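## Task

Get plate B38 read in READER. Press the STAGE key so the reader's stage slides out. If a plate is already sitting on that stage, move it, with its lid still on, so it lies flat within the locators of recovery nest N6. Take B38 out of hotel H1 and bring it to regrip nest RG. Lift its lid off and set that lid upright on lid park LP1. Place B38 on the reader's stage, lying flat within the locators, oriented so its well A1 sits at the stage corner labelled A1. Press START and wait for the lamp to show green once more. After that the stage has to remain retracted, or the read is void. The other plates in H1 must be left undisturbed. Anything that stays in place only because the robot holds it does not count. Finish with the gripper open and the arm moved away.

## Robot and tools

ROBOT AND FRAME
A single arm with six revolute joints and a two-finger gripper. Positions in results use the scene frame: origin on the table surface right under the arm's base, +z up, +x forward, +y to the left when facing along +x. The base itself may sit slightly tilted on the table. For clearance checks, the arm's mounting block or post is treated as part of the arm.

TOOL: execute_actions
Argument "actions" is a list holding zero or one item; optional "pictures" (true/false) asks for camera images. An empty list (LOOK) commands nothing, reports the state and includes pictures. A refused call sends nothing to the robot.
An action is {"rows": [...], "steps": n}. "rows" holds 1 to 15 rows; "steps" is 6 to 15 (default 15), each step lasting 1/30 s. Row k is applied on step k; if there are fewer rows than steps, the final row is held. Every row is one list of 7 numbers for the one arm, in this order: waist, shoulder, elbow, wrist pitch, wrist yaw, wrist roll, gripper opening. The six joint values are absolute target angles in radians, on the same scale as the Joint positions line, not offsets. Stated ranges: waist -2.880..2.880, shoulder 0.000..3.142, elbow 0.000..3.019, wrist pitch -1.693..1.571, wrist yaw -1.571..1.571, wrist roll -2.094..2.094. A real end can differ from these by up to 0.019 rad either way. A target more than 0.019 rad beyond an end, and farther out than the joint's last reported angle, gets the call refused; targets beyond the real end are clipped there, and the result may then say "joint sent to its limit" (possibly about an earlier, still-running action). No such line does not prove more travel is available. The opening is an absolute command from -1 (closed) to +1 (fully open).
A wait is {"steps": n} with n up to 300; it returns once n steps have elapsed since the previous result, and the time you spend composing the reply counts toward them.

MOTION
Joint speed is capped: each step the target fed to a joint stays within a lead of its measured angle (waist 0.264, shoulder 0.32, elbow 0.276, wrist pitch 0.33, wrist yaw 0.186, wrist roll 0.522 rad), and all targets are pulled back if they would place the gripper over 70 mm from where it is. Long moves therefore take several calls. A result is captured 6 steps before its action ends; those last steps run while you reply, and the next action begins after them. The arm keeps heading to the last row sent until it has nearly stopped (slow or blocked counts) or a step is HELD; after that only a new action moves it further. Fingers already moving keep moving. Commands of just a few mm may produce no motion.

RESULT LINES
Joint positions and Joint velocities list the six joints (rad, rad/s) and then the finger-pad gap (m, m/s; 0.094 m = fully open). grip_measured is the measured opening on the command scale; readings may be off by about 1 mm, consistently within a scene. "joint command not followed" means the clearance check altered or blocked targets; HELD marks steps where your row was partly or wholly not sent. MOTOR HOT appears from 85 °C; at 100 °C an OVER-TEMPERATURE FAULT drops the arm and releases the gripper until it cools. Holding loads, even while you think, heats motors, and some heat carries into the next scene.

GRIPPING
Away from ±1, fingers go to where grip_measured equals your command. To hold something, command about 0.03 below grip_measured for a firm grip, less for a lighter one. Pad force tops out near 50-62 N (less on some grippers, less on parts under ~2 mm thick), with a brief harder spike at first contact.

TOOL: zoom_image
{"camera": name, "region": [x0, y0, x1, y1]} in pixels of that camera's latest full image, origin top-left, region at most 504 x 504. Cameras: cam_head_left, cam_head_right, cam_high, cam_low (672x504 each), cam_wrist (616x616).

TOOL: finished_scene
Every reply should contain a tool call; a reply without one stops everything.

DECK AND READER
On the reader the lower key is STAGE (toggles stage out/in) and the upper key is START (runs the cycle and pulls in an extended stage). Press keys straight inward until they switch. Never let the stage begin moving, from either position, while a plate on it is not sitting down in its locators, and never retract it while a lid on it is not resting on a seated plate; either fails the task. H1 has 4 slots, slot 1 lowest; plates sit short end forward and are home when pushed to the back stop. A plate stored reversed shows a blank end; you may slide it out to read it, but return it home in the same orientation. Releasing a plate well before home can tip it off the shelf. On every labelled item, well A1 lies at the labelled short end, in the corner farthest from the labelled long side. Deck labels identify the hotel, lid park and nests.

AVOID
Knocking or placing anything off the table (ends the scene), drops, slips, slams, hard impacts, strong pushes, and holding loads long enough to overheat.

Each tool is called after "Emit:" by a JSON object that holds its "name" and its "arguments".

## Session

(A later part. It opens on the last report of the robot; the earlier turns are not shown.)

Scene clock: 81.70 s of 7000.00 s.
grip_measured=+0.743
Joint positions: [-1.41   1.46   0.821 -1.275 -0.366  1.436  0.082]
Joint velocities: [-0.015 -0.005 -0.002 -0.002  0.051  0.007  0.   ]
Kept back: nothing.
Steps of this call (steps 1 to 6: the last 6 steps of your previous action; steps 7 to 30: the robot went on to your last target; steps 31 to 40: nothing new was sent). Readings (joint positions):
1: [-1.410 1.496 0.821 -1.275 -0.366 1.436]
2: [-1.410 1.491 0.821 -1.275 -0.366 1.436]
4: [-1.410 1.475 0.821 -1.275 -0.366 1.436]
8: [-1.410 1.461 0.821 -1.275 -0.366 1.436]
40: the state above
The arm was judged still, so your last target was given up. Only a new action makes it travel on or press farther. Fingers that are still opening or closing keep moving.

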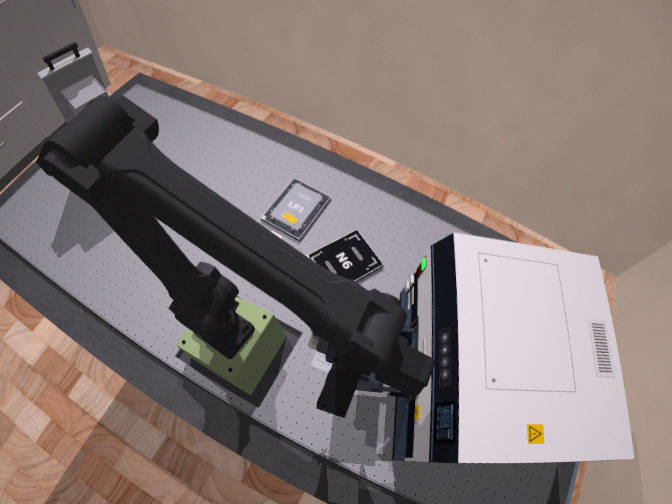

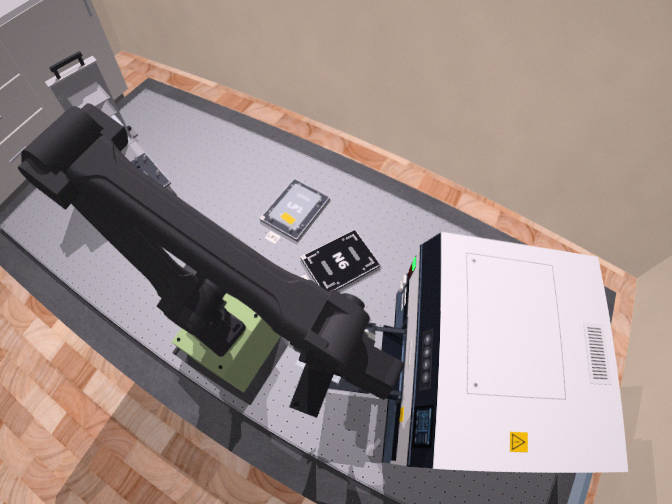

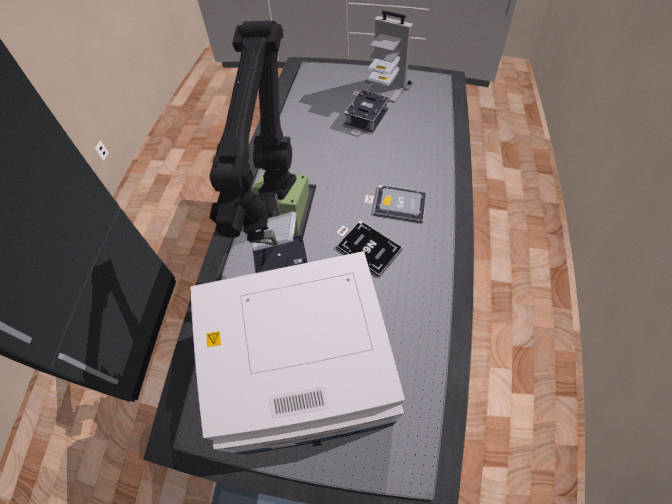

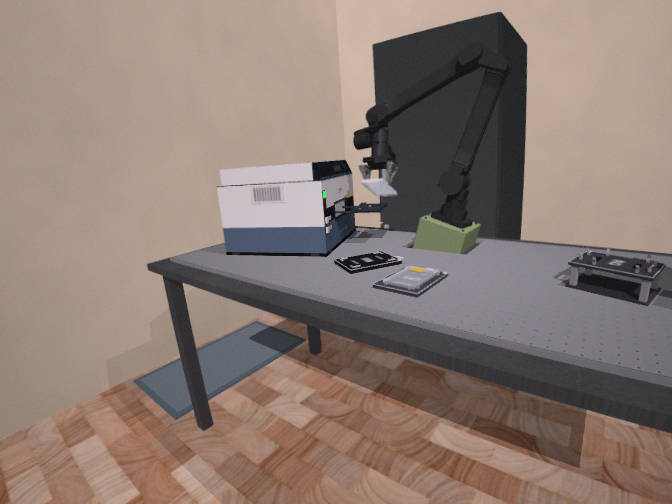

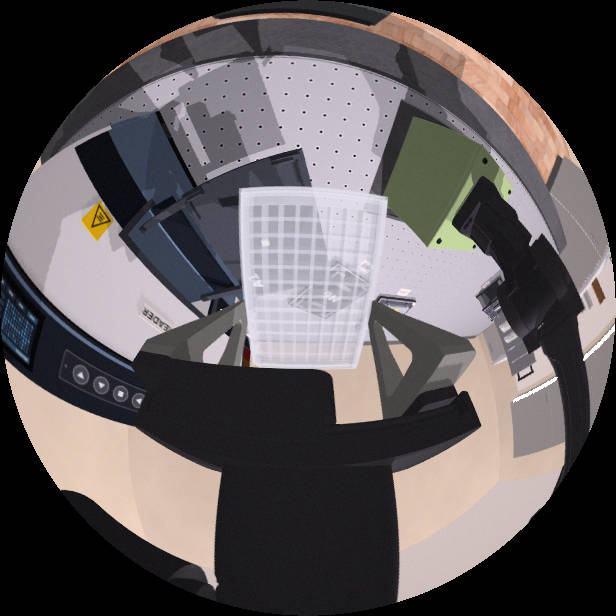

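Emit:
{"name": "execute_actions", "arguments": {"actions": [{"rows":[[-1.38,1.5,0.9,-1.28,-0.12,1.2,0.73]],"steps":15}]}}

Emit:
{"name": "execute_actions", "arguments": {"actions": [{"steps":40}], "pictures": true}}

Emit:
{"name": "zoom_image", "arguments": {"camera": "cam_low", "region": [320, 120, 430, 230]}}

Emit:
{"name": "zoom_image", "arguments": {"camera": "cam_high", "region": [210, 190, 330, 290]}}

Scene clock: 82.43 s of 7000.00 s.
grip_measured=+0.743
Joint positions: [-1.392  1.497  0.841 -1.276 -0.124  1.245  0.082]
Joint velocities: [ 0.005 -0.005  0.012  0.007  0.007 -0.198 -0.   ]
Steps of this call (steps 1 to 13: nothing new was sent; steps 14 to 22: the first 9 steps of this action). Readings (joint positions):
14: [-1.405 1.462 0.824 -1.276 -0.279 1.402]
15: [-1.401 1.467 0.828 -1.276 -0.187 1.364]
17: [-1.396 1.483 0.837 -1.276 -0.131 1.310]
21: [-1.392 1.497 0.841 -1.276 -0.124 1.253]
22: the state above

Scene clock: 83.77 s of 7000.00 s.
grip_measured=+0.743
Joint positions: [-1.392  1.497  0.841 -1.276 -0.124  1.215  0.082]
Joint velocities: [-0.005 -0.015  0.007 -0.012  0.007 -0.007 -0.001]
Kept back: nothing.
Steps of this call (steps 1 to 6: the last 6 steps of your previous action; steps 7 to 30: the robot went on to your last target; steps 31 to 40: nothing new was sent). Readings (joint positions):
1: [-1.392 1.497 0.841 -1.276 -0.124 1.239]
2: [-1.392 1.497 0.841 -1.276 -0.124 1.234]
4: [-1.392 1.497 0.841 -1.276 -0.124 1.227]
8: [-1.392 1.497 0.841 -1.276 -0.124 1.220]
40: the state above
The arm was judged still, so your last target was given up. Only a new action makes it travel on or press farther. Fingers that are still opening or closing keep moving.

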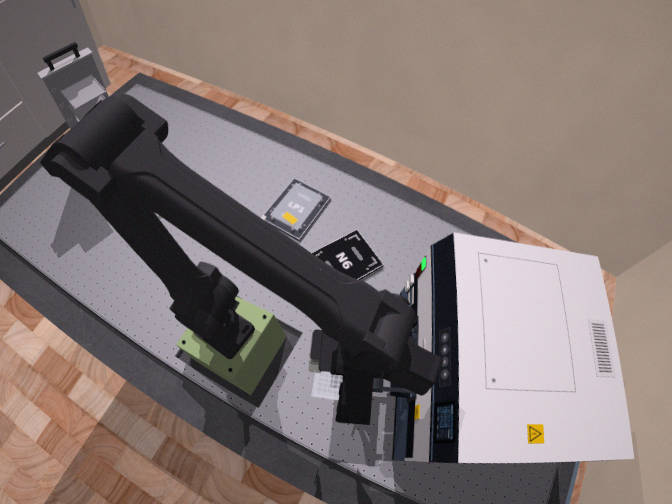

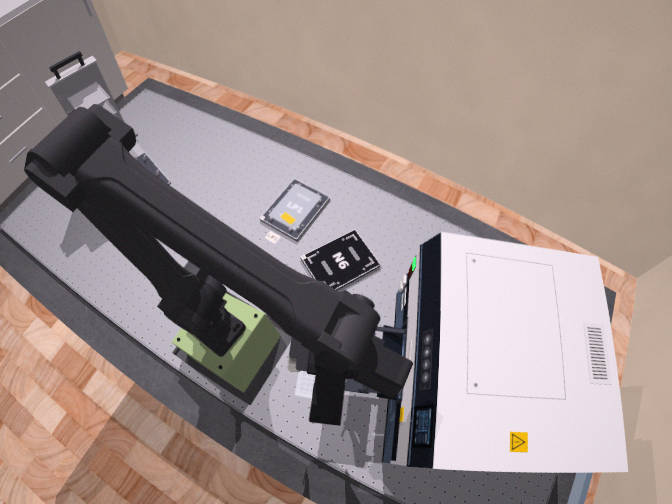

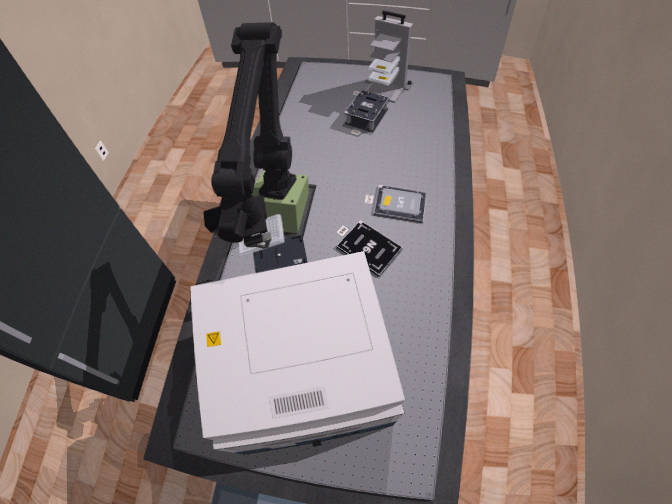

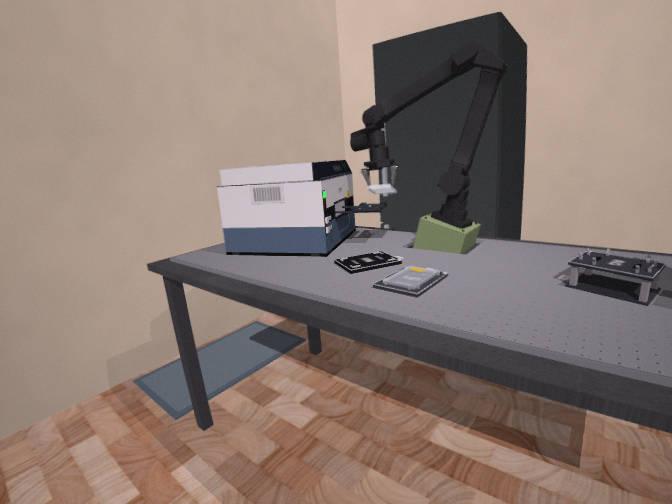

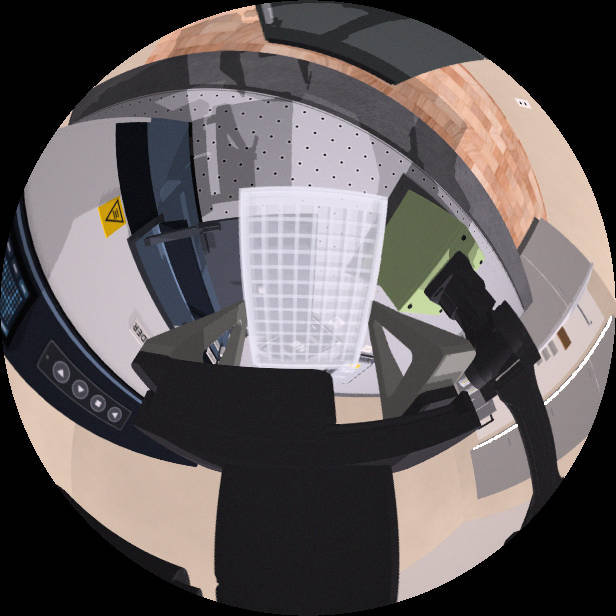

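Region (320, 120, 430, 230) of cam_low's 672x504 image, scaled by 4.582, with more detail than that image has.

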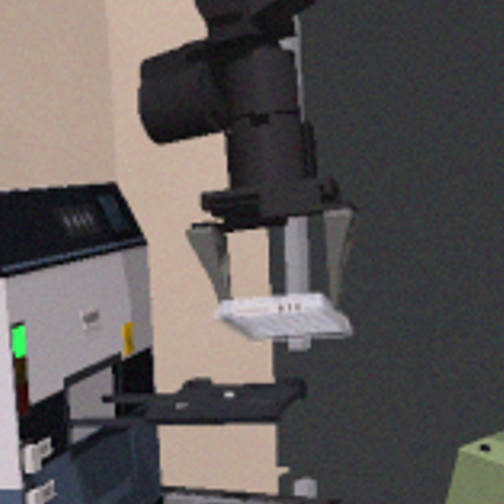

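Region (210, 190, 330, 290) of cam_high's 672x504 image, scaled by 4.200, with more detail than that image has.

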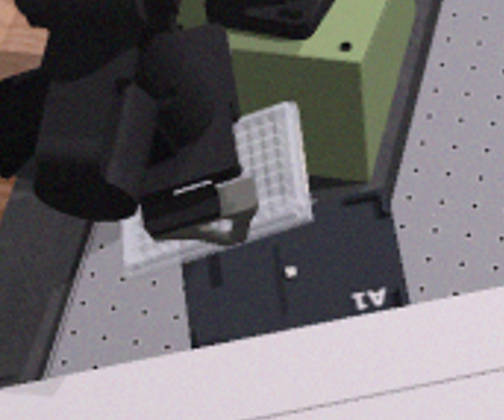

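Emit:
{"name": "execute_actions", "arguments": {"actions": [{"rows":[[-1.22,1.53,0.95,-1.3,-0.07,1.38,0.73]],"steps":15}]}}

Emit:
{"name": "execute_actions", "arguments": {"actions": [{"steps":40}], "pictures": true}}

Emit:
{"name": "zoom_image", "arguments": {"camera": "cam_low", "region": [320, 120, 430, 230]}}

Emit:
{"name": "zoom_image", "arguments": {"camera": "cam_high", "region": [210, 190, 330, 290]}}

Scene clock: 84.43 s of 7000.00 s.
grip_measured=+0.743
Joint positions: [-1.2    1.526  0.902 -1.29  -0.073  1.344  0.082]
Joint velocities: [-0.073 -0.015  0.002 -0.022 -0.022  0.11  -0.   ]
Steps of this call (steps 1 to 11: nothing new was sent; steps 12 to 20: the first 9 steps of this action). Readings (joint positions):
12: [-1.379 1.500 0.846 -1.280 -0.094 1.239]
13: [-1.350 1.505 0.855 -1.287 -0.076 1.265]
15: [-1.273 1.519 0.880 -1.290 -0.073 1.302]
19: [-1.199 1.526 0.902 -1.290 -0.073 1.338]
20: the state above

Scene clock: 85.77 s of 7000.00 s.
grip_measured=+0.743
Joint positions: [-1.208  1.526  0.902 -1.291 -0.073  1.365  0.082]
Joint velocities: [-0.005 -0.005  0.002 -0.022 -0.022 -0.022  0.   ]
Kept back: nothing.
Steps of this call (steps 1 to 6: the last 6 steps of your previous action; steps 7 to 30: the robot went on to your last target; steps 31 to 40: nothing new was sent). Readings (joint positions):
1: [-1.202 1.526 0.902 -1.291 -0.073 1.348]
2: [-1.204 1.526 0.902 -1.291 -0.073 1.352]
4: [-1.207 1.526 0.902 -1.291 -0.073 1.356]
8: [-1.208 1.526 0.902 -1.291 -0.073 1.362]
40: the state above
The arm was judged still, so your last target was given up. Only a new action makes it travel on or press farther. Fingers that are still opening or closing keep moving.

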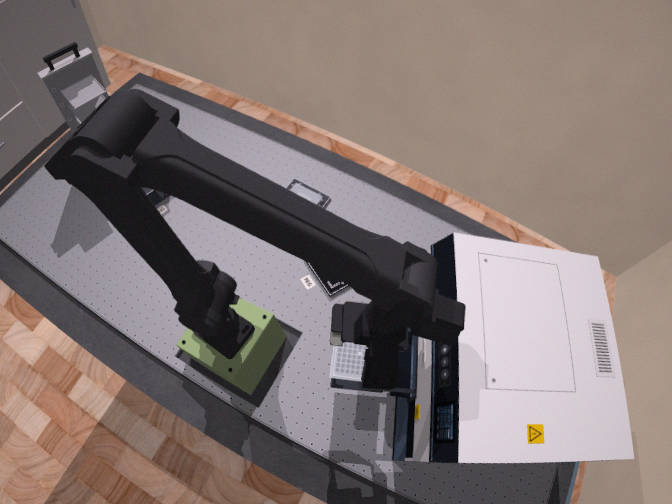

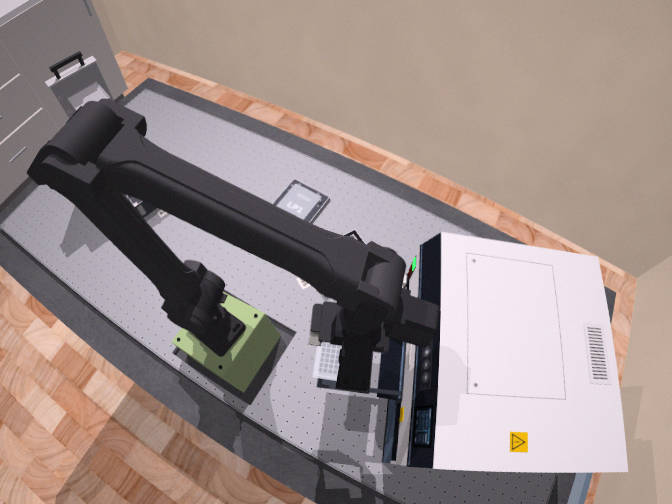

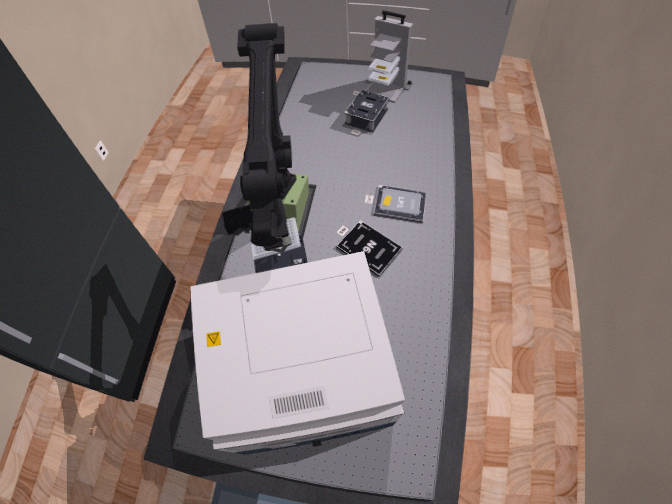

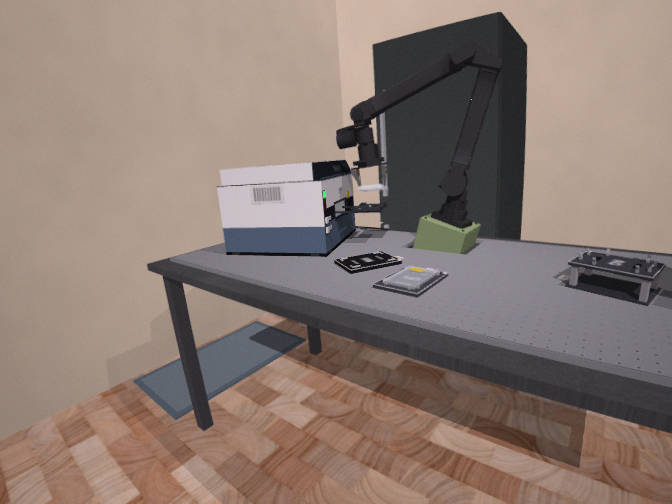

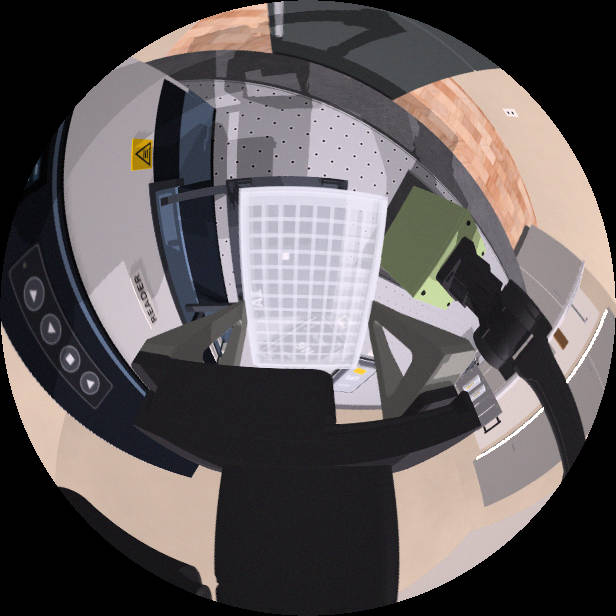

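Region (320, 120, 430, 230) of cam_low's 672x504 image, scaled by 4.582, with more detail than that image has.

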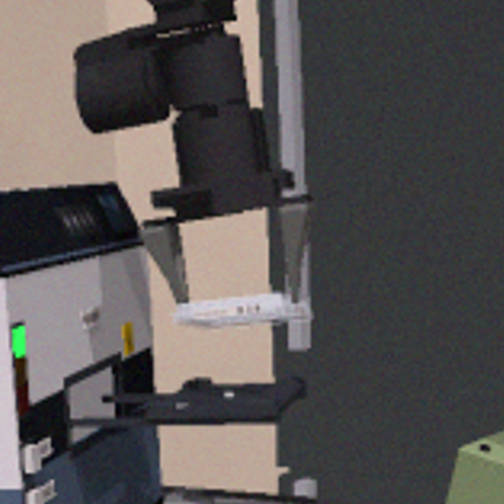

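Region (210, 190, 330, 290) of cam_high's 672x504 image, scaled by 4.200, with more detail than that image has.

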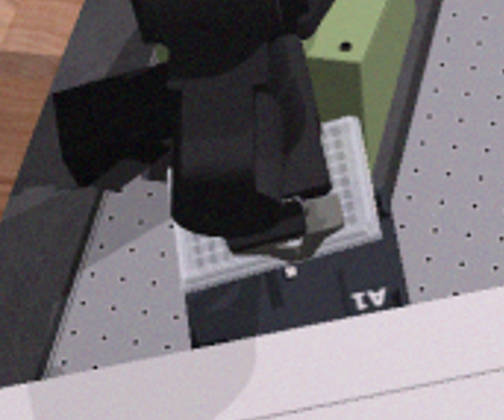

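Emit:
{"name": "execute_actions", "arguments": {"actions": [{"rows":[[-1.208,1.575,0.86,-1.14,-0.07,1.365,0.73]],"steps":15}]}}

Emit:
{"name": "execute_actions", "arguments": {"actions": [{"steps":30}], "pictures": true}}

Emit:
{"name": "zoom_image", "arguments": {"camera": "cam_low", "region": [320, 120, 430, 230]}}

Emit:
{"name": "zoom_image", "arguments": {"camera": "cam_high", "region": [210, 190, 330, 290]}}

Scene clock: 86.43 s of 7000.00 s.
grip_measured=+0.743
Joint positions: [-1.208  1.579  0.862 -1.151 -0.073  1.365  0.082]
Joint velocities: [-0.015  0.005 -0.017  0.017 -0.037 -0.139  0.001]
Steps of this call (steps 1 to 11: nothing new was sent; steps 12 to 20: the first 9 steps of this action). Readings (joint positions):
12: [-1.208 1.528 0.895 -1.264 -0.073 1.365]
13: [-1.208 1.531 0.887 -1.220 -0.073 1.365]
15: [-1.208 1.550 0.875 -1.171 -0.073 1.365]
19: [-1.208 1.578 0.863 -1.151 -0.073 1.365]
20: the state above

Scene clock: 87.43 s of 7000.00 s.
grip_measured=+0.743
Joint positions: [-1.208  1.579  0.862 -1.15  -0.073  1.365  0.082]
Joint velocities: [-0.005 -0.005  0.002 -0.007  0.007 -0.022 -0.   ]
Kept back: nothing.
Steps of this call (steps 1 to 6: the last 6 steps of your previous action; steps 7 to 15: the robot went on to your last target; steps 16 to 30: nothing new was sent). Readings (joint positions):
1: [-1.208 1.579 0.862 -1.151 -0.073 1.365]
2: [-1.208 1.579 0.862 -1.150 -0.073 1.365]
4: [-1.208 1.579 0.862 -1.150 -0.073 1.365]
8: [-1.208 1.579 0.862 -1.150 -0.073 1.365]
30: the state above
The arm was judged still, so your last target was given up. Only a new action makes it travel on or press farther. Fingers that are still opening or closing keep moving.

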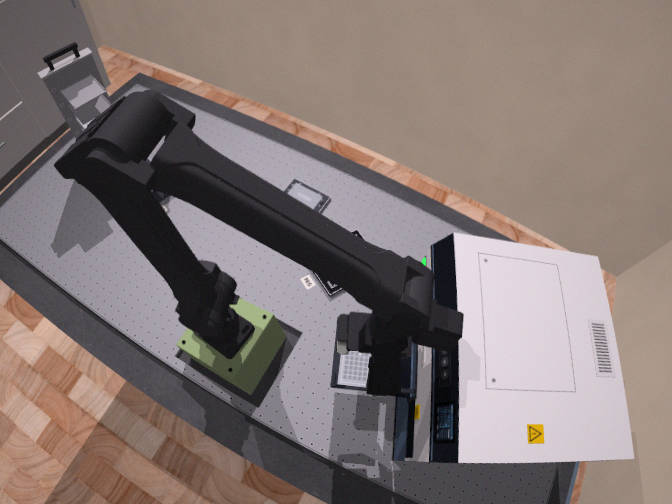

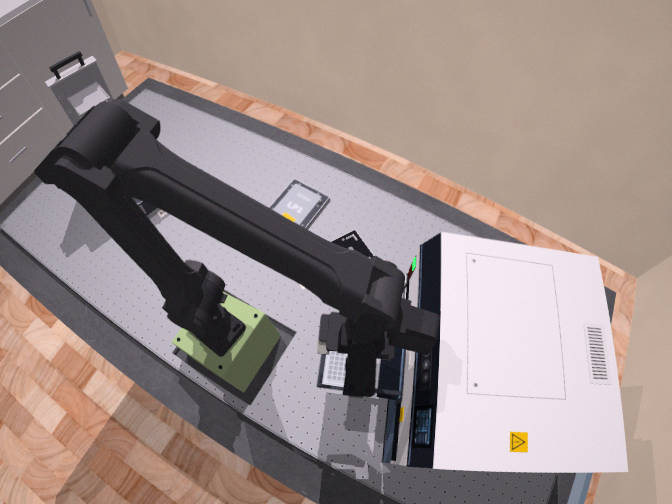

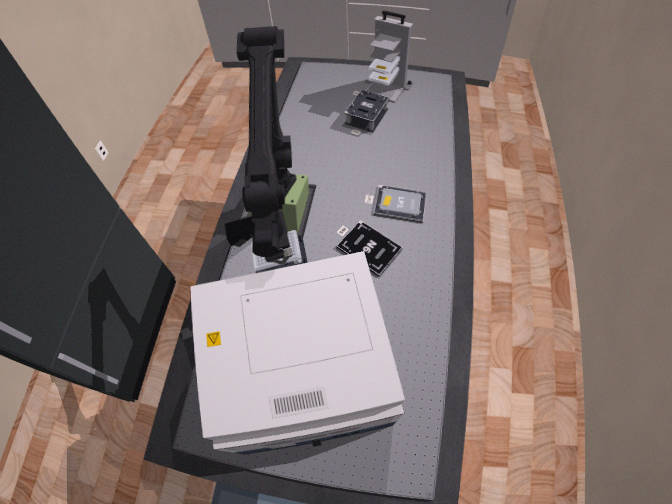

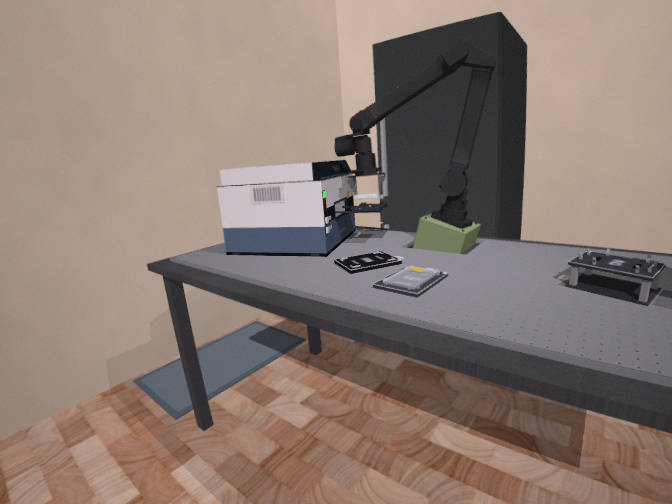

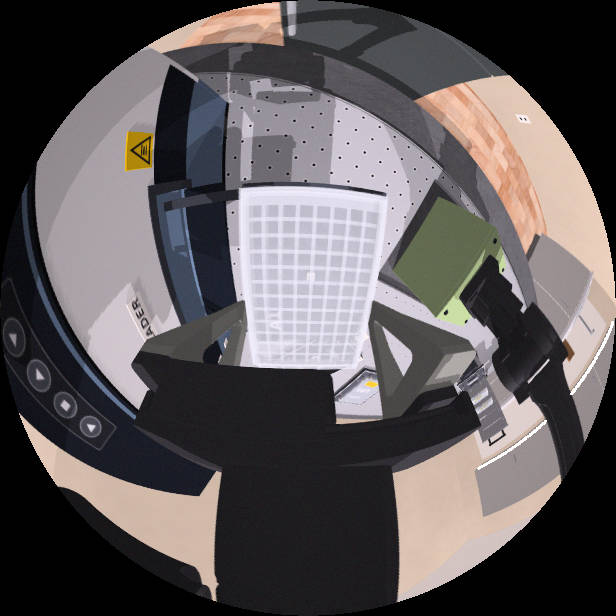

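Region (320, 120, 430, 230) of cam_low's 672x504 image, scaled by 4.582, with more detail than that image has.

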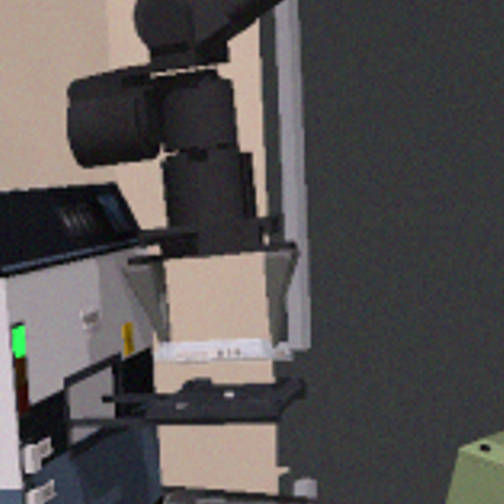

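Region (210, 190, 330, 290) of cam_high's 672x504 image, scaled by 4.200, with more detail than that image has.

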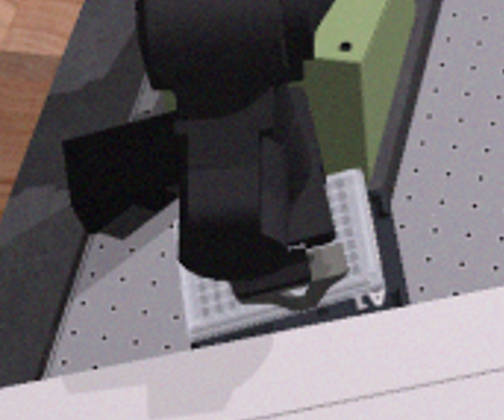

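Emit:
{"name": "execute_actions", "arguments": {"actions": [{"rows":[[-1.19,1.6,0.825,-1.09,-0.07,1.38,0.73]],"steps":15}]}}

Emit:
{"name": "execute_actions", "arguments": {"actions": [{"steps":30}], "pictures": true}}

Emit:
{"name": "zoom_image", "arguments": {"camera": "cam_low", "region": [320, 120, 430, 230]}}

Emit:
{"name": "zoom_image", "arguments": {"camera": "cam_high", "region": [210, 190, 330, 290]}}

Scene clock: 88.07 s of 7000.00 s.
grip_measured=+0.743
Joint positions: [-1.202  1.595  0.829 -1.1   -0.072  1.366  0.082]
Joint velocities: [-0.005  0.024 -0.017  0.007 -0.022 -0.037  0.   ]
Steps of this call (steps 1 to 10: nothing new was sent; steps 11 to 19: the first 9 steps of this action). Readings (joint positions):
11: [-1.207 1.580 0.858 -1.139 -0.073 1.365]
12: [-1.207 1.580 0.851 -1.122 -0.073 1.365]
14: [-1.204 1.586 0.838 -1.106 -0.073 1.365]
18: [-1.202 1.595 0.829 -1.100 -0.072 1.365]
19: the state above

Scene clock: 89.07 s of 7000.00 s.
grip_measured=+0.743
Joint positions: [-1.202  1.595  0.829 -1.099 -0.072  1.366  0.082]
Joint velocities: [-0.005  0.015 -0.002  0.012 -0.037 -0.051  0.001]
Kept back: nothing.
Steps of this call (steps 1 to 6: the last 6 steps of your previous action; steps 7 to 15: the robot went on to your last target; steps 16 to 30: nothing new was sent). Readings (joint positions):
1: [-1.202 1.595 0.829 -1.099 -0.072 1.366]
2: [-1.202 1.595 0.829 -1.099 -0.072 1.366]
4: [-1.202 1.595 0.829 -1.099 -0.072 1.366]
8: [-1.202 1.595 0.829 -1.099 -0.072 1.366]
30: the state above
The arm was judged still, so your last target was given up. Only a new action makes it travel on or press farther. Fingers that are still opening or closing keep moving.

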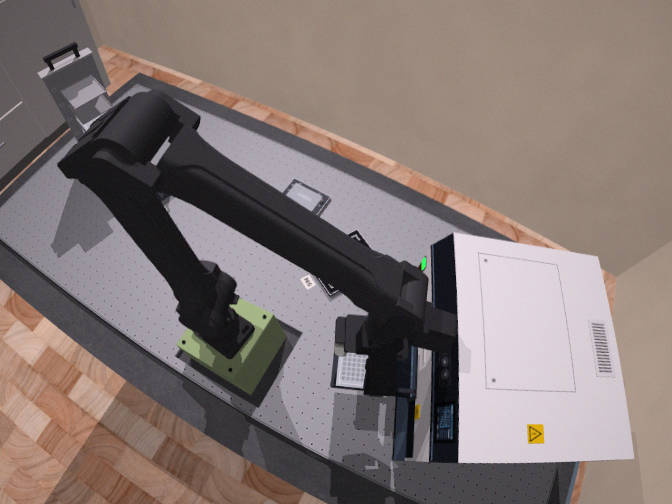

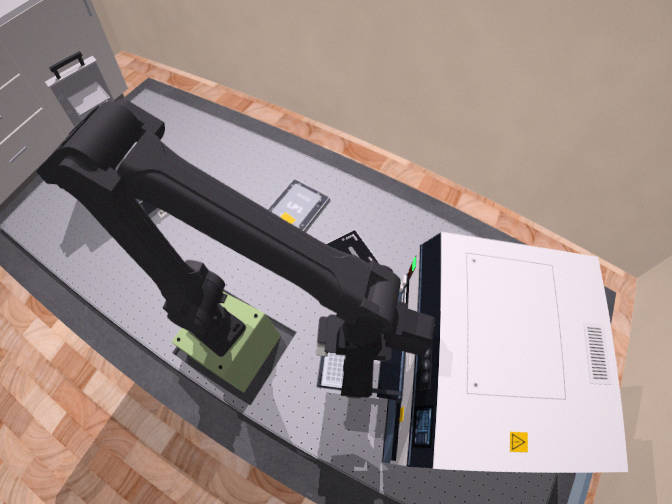

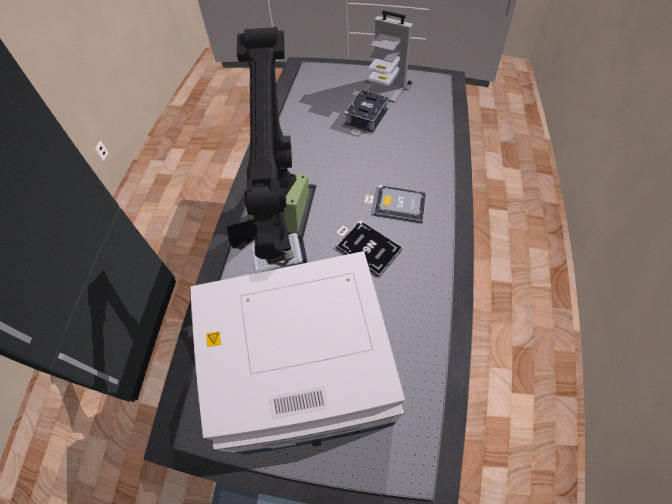

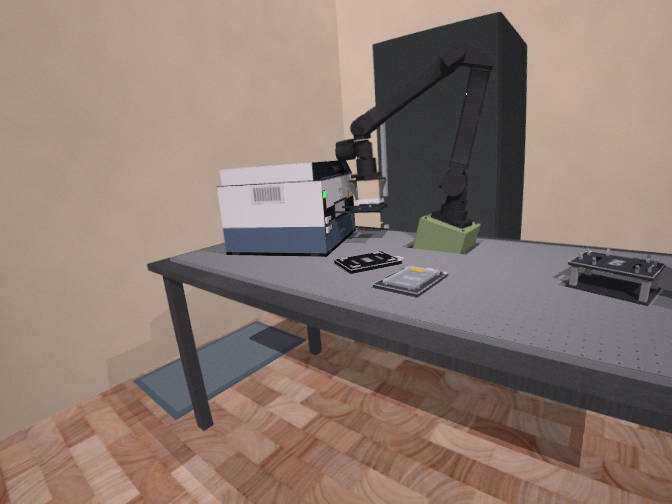

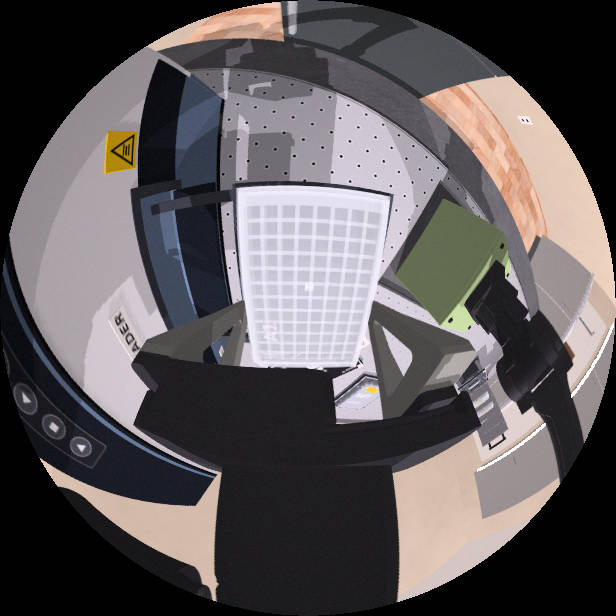

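Region (320, 120, 430, 230) of cam_low's 672x504 image, scaled by 4.582, with more detail than that image has.

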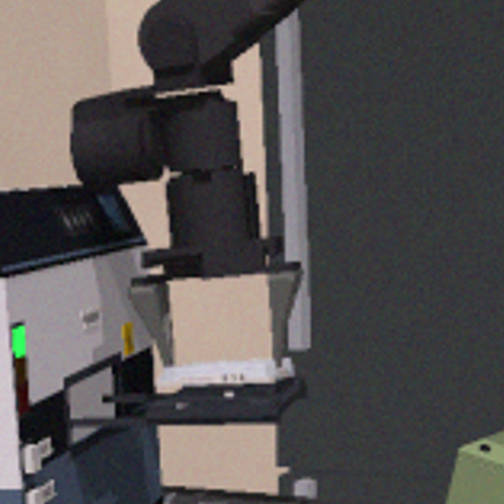

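Region (210, 190, 330, 290) of cam_high's 672x504 image, scaled by 4.200, with more detail than that image has.

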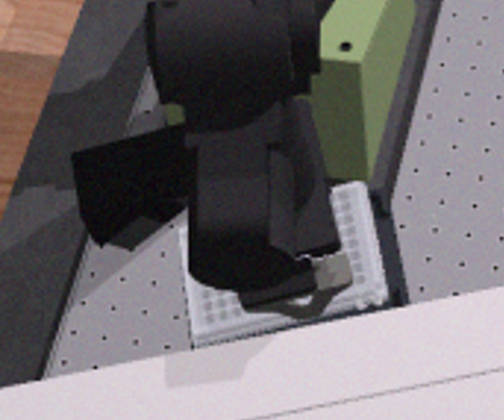

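It needs about 8 mm more toward +x, then lower.

Emit:
{"name": "execute_actions", "arguments": {"actions": [{"rows":[[-1.165,1.595,0.829,-1.1,-0.07,1.4,0.73]],"steps":12}]}}

Emit:
{"name": "execute_actions", "arguments": {"actions": [{"rows":[[-1.165,1.615,0.805,-1.06,-0.07,1.4,0.73]],"steps":15}]}}

Emit:
{"name": "execute_actions", "arguments": {"actions": [{"steps":20}], "pictures": true}}

Emit:
{"name": "zoom_image", "arguments": {"camera": "cam_low", "region": [320, 120, 430, 230]}}

Emit:
{"name": "zoom_image", "arguments": {"camera": "cam_high", "region": [210, 190, 330, 290]}}

Scene clock: 89.67 s of 7000.00 s.
grip_measured=+0.743
Joint positions: [-1.177  1.595  0.829 -1.099 -0.068  1.383  0.082]
Joint velocities: [ 0.083 -0.015  0.007  0.012 -0.037  0.081  0.001]
Steps of this call (steps 1 to 12: nothing new was sent; steps 13 to 18: the first 6 steps of this action). Readings (joint positions):
13: [-1.201 1.595 0.829 -1.099 -0.071 1.369]
14: [-1.197 1.595 0.829 -1.099 -0.069 1.373]
16: [-1.185 1.595 0.829 -1.099 -0.068 1.378]
18: the state above

Scene clock: 90.17 s of 7000.00 s.
grip_measured=+0.743
Joint positions: [-1.175  1.604  0.812 -1.073 -0.068  1.389  0.082]
Joint velocities: [0.005 0.015 0.012 0.007 0.007 0.11  0.001]
Steps of this call (steps 1 to 6: the last 6 steps of your previous action; steps 7 to 15: the first 9 steps of this action). Readings (joint positions):
7: [-1.175 1.596 0.827 -1.094 -0.068 1.388]
8: [-1.175 1.596 0.823 -1.087 -0.068 1.389]
10: [-1.175 1.599 0.815 -1.078 -0.068 1.389]
14: [-1.175 1.604 0.812 -1.073 -0.068 1.389]
15: the state above

Scene clock: 90.83 s of 7000.00 s.
grip_measured=+0.743
Joint positions: [-1.175  1.604  0.812 -1.073 -0.068  1.389  0.082]
Joint velocities: [-0.005  0.005  0.007  0.002  0.007  0.066  0.   ]
Kept back: nothing.
Steps of this call (steps 1 to 6: the last 6 steps of your previous action; steps 7 to 15: the robot went on to your last target; steps 16 to 20: nothing new was sent). Readings (joint positions):
1: [-1.175 1.604 0.812 -1.073 -0.068 1.389]
2: [-1.175 1.604 0.812 -1.073 -0.068 1.389]
4: [-1.175 1.604 0.812 -1.073 -0.068 1.389]
8: [-1.175 1.604 0.812 -1.073 -0.068 1.389]
20: the state above
The arm was judged still, so your last target was given up. Only a new action makes it travel on or press farther. Fingers that are still opening or closing keep moving.

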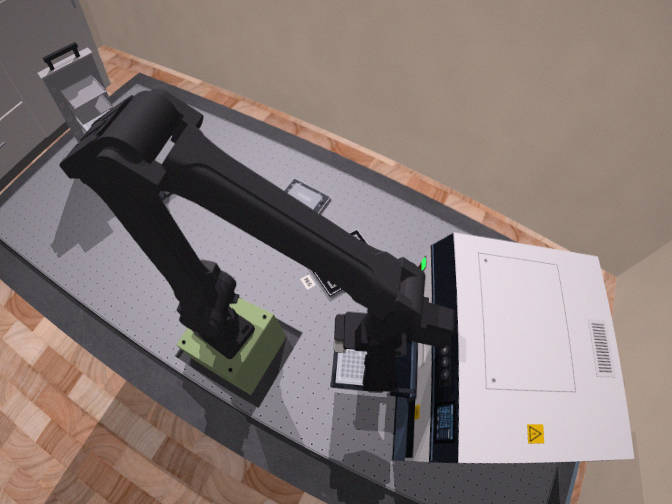

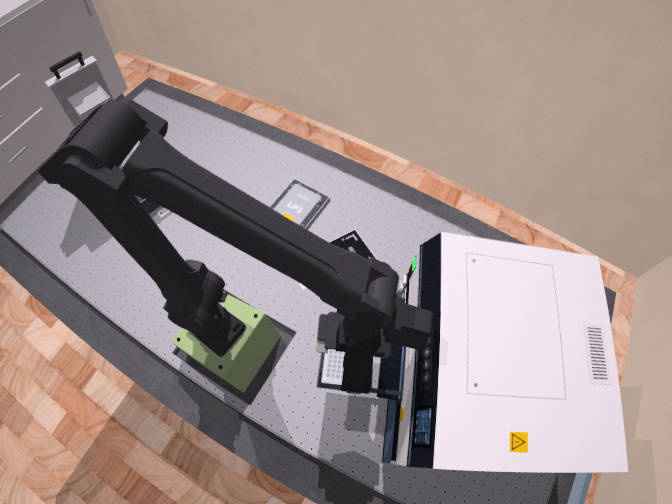

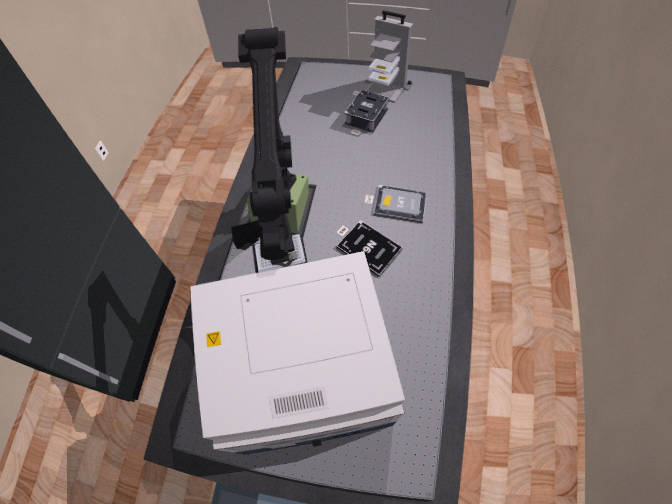

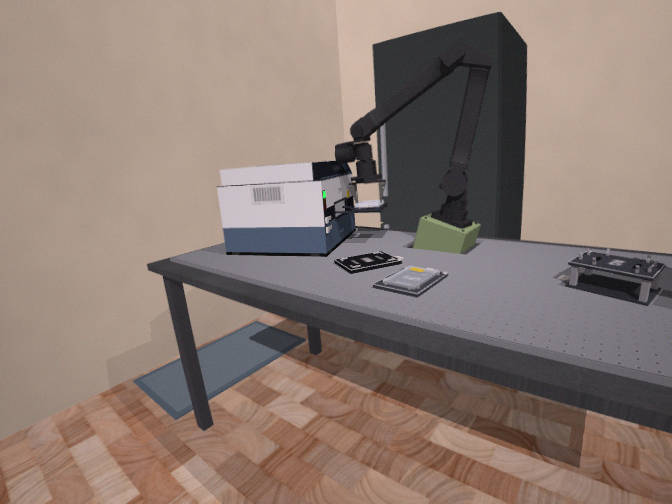

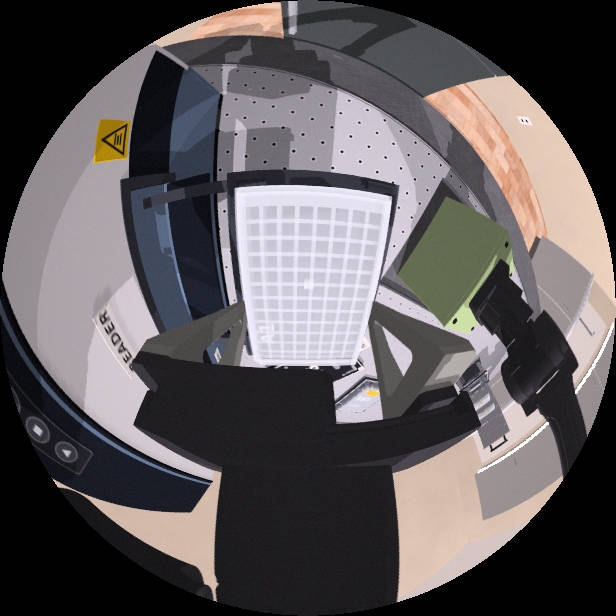

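Region (320, 120, 430, 230) of cam_low's 672x504 image, scaled by 4.582, with more detail than that image has.

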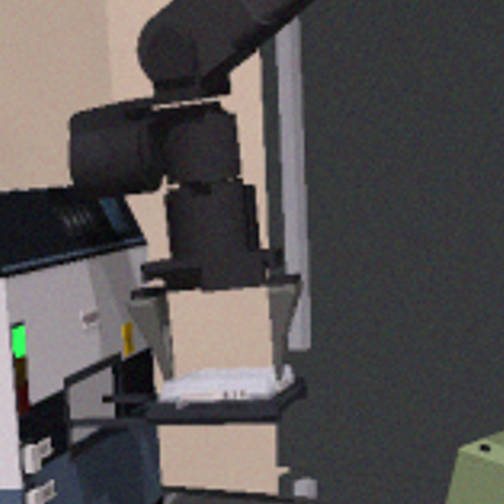

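Region (210, 190, 330, 290) of cam_high's 672x504 image, scaled by 4.200, with more detail than that image has.

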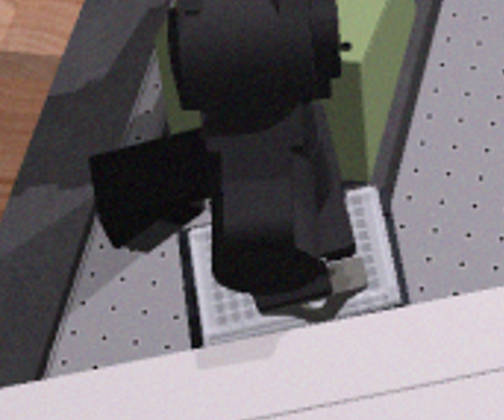

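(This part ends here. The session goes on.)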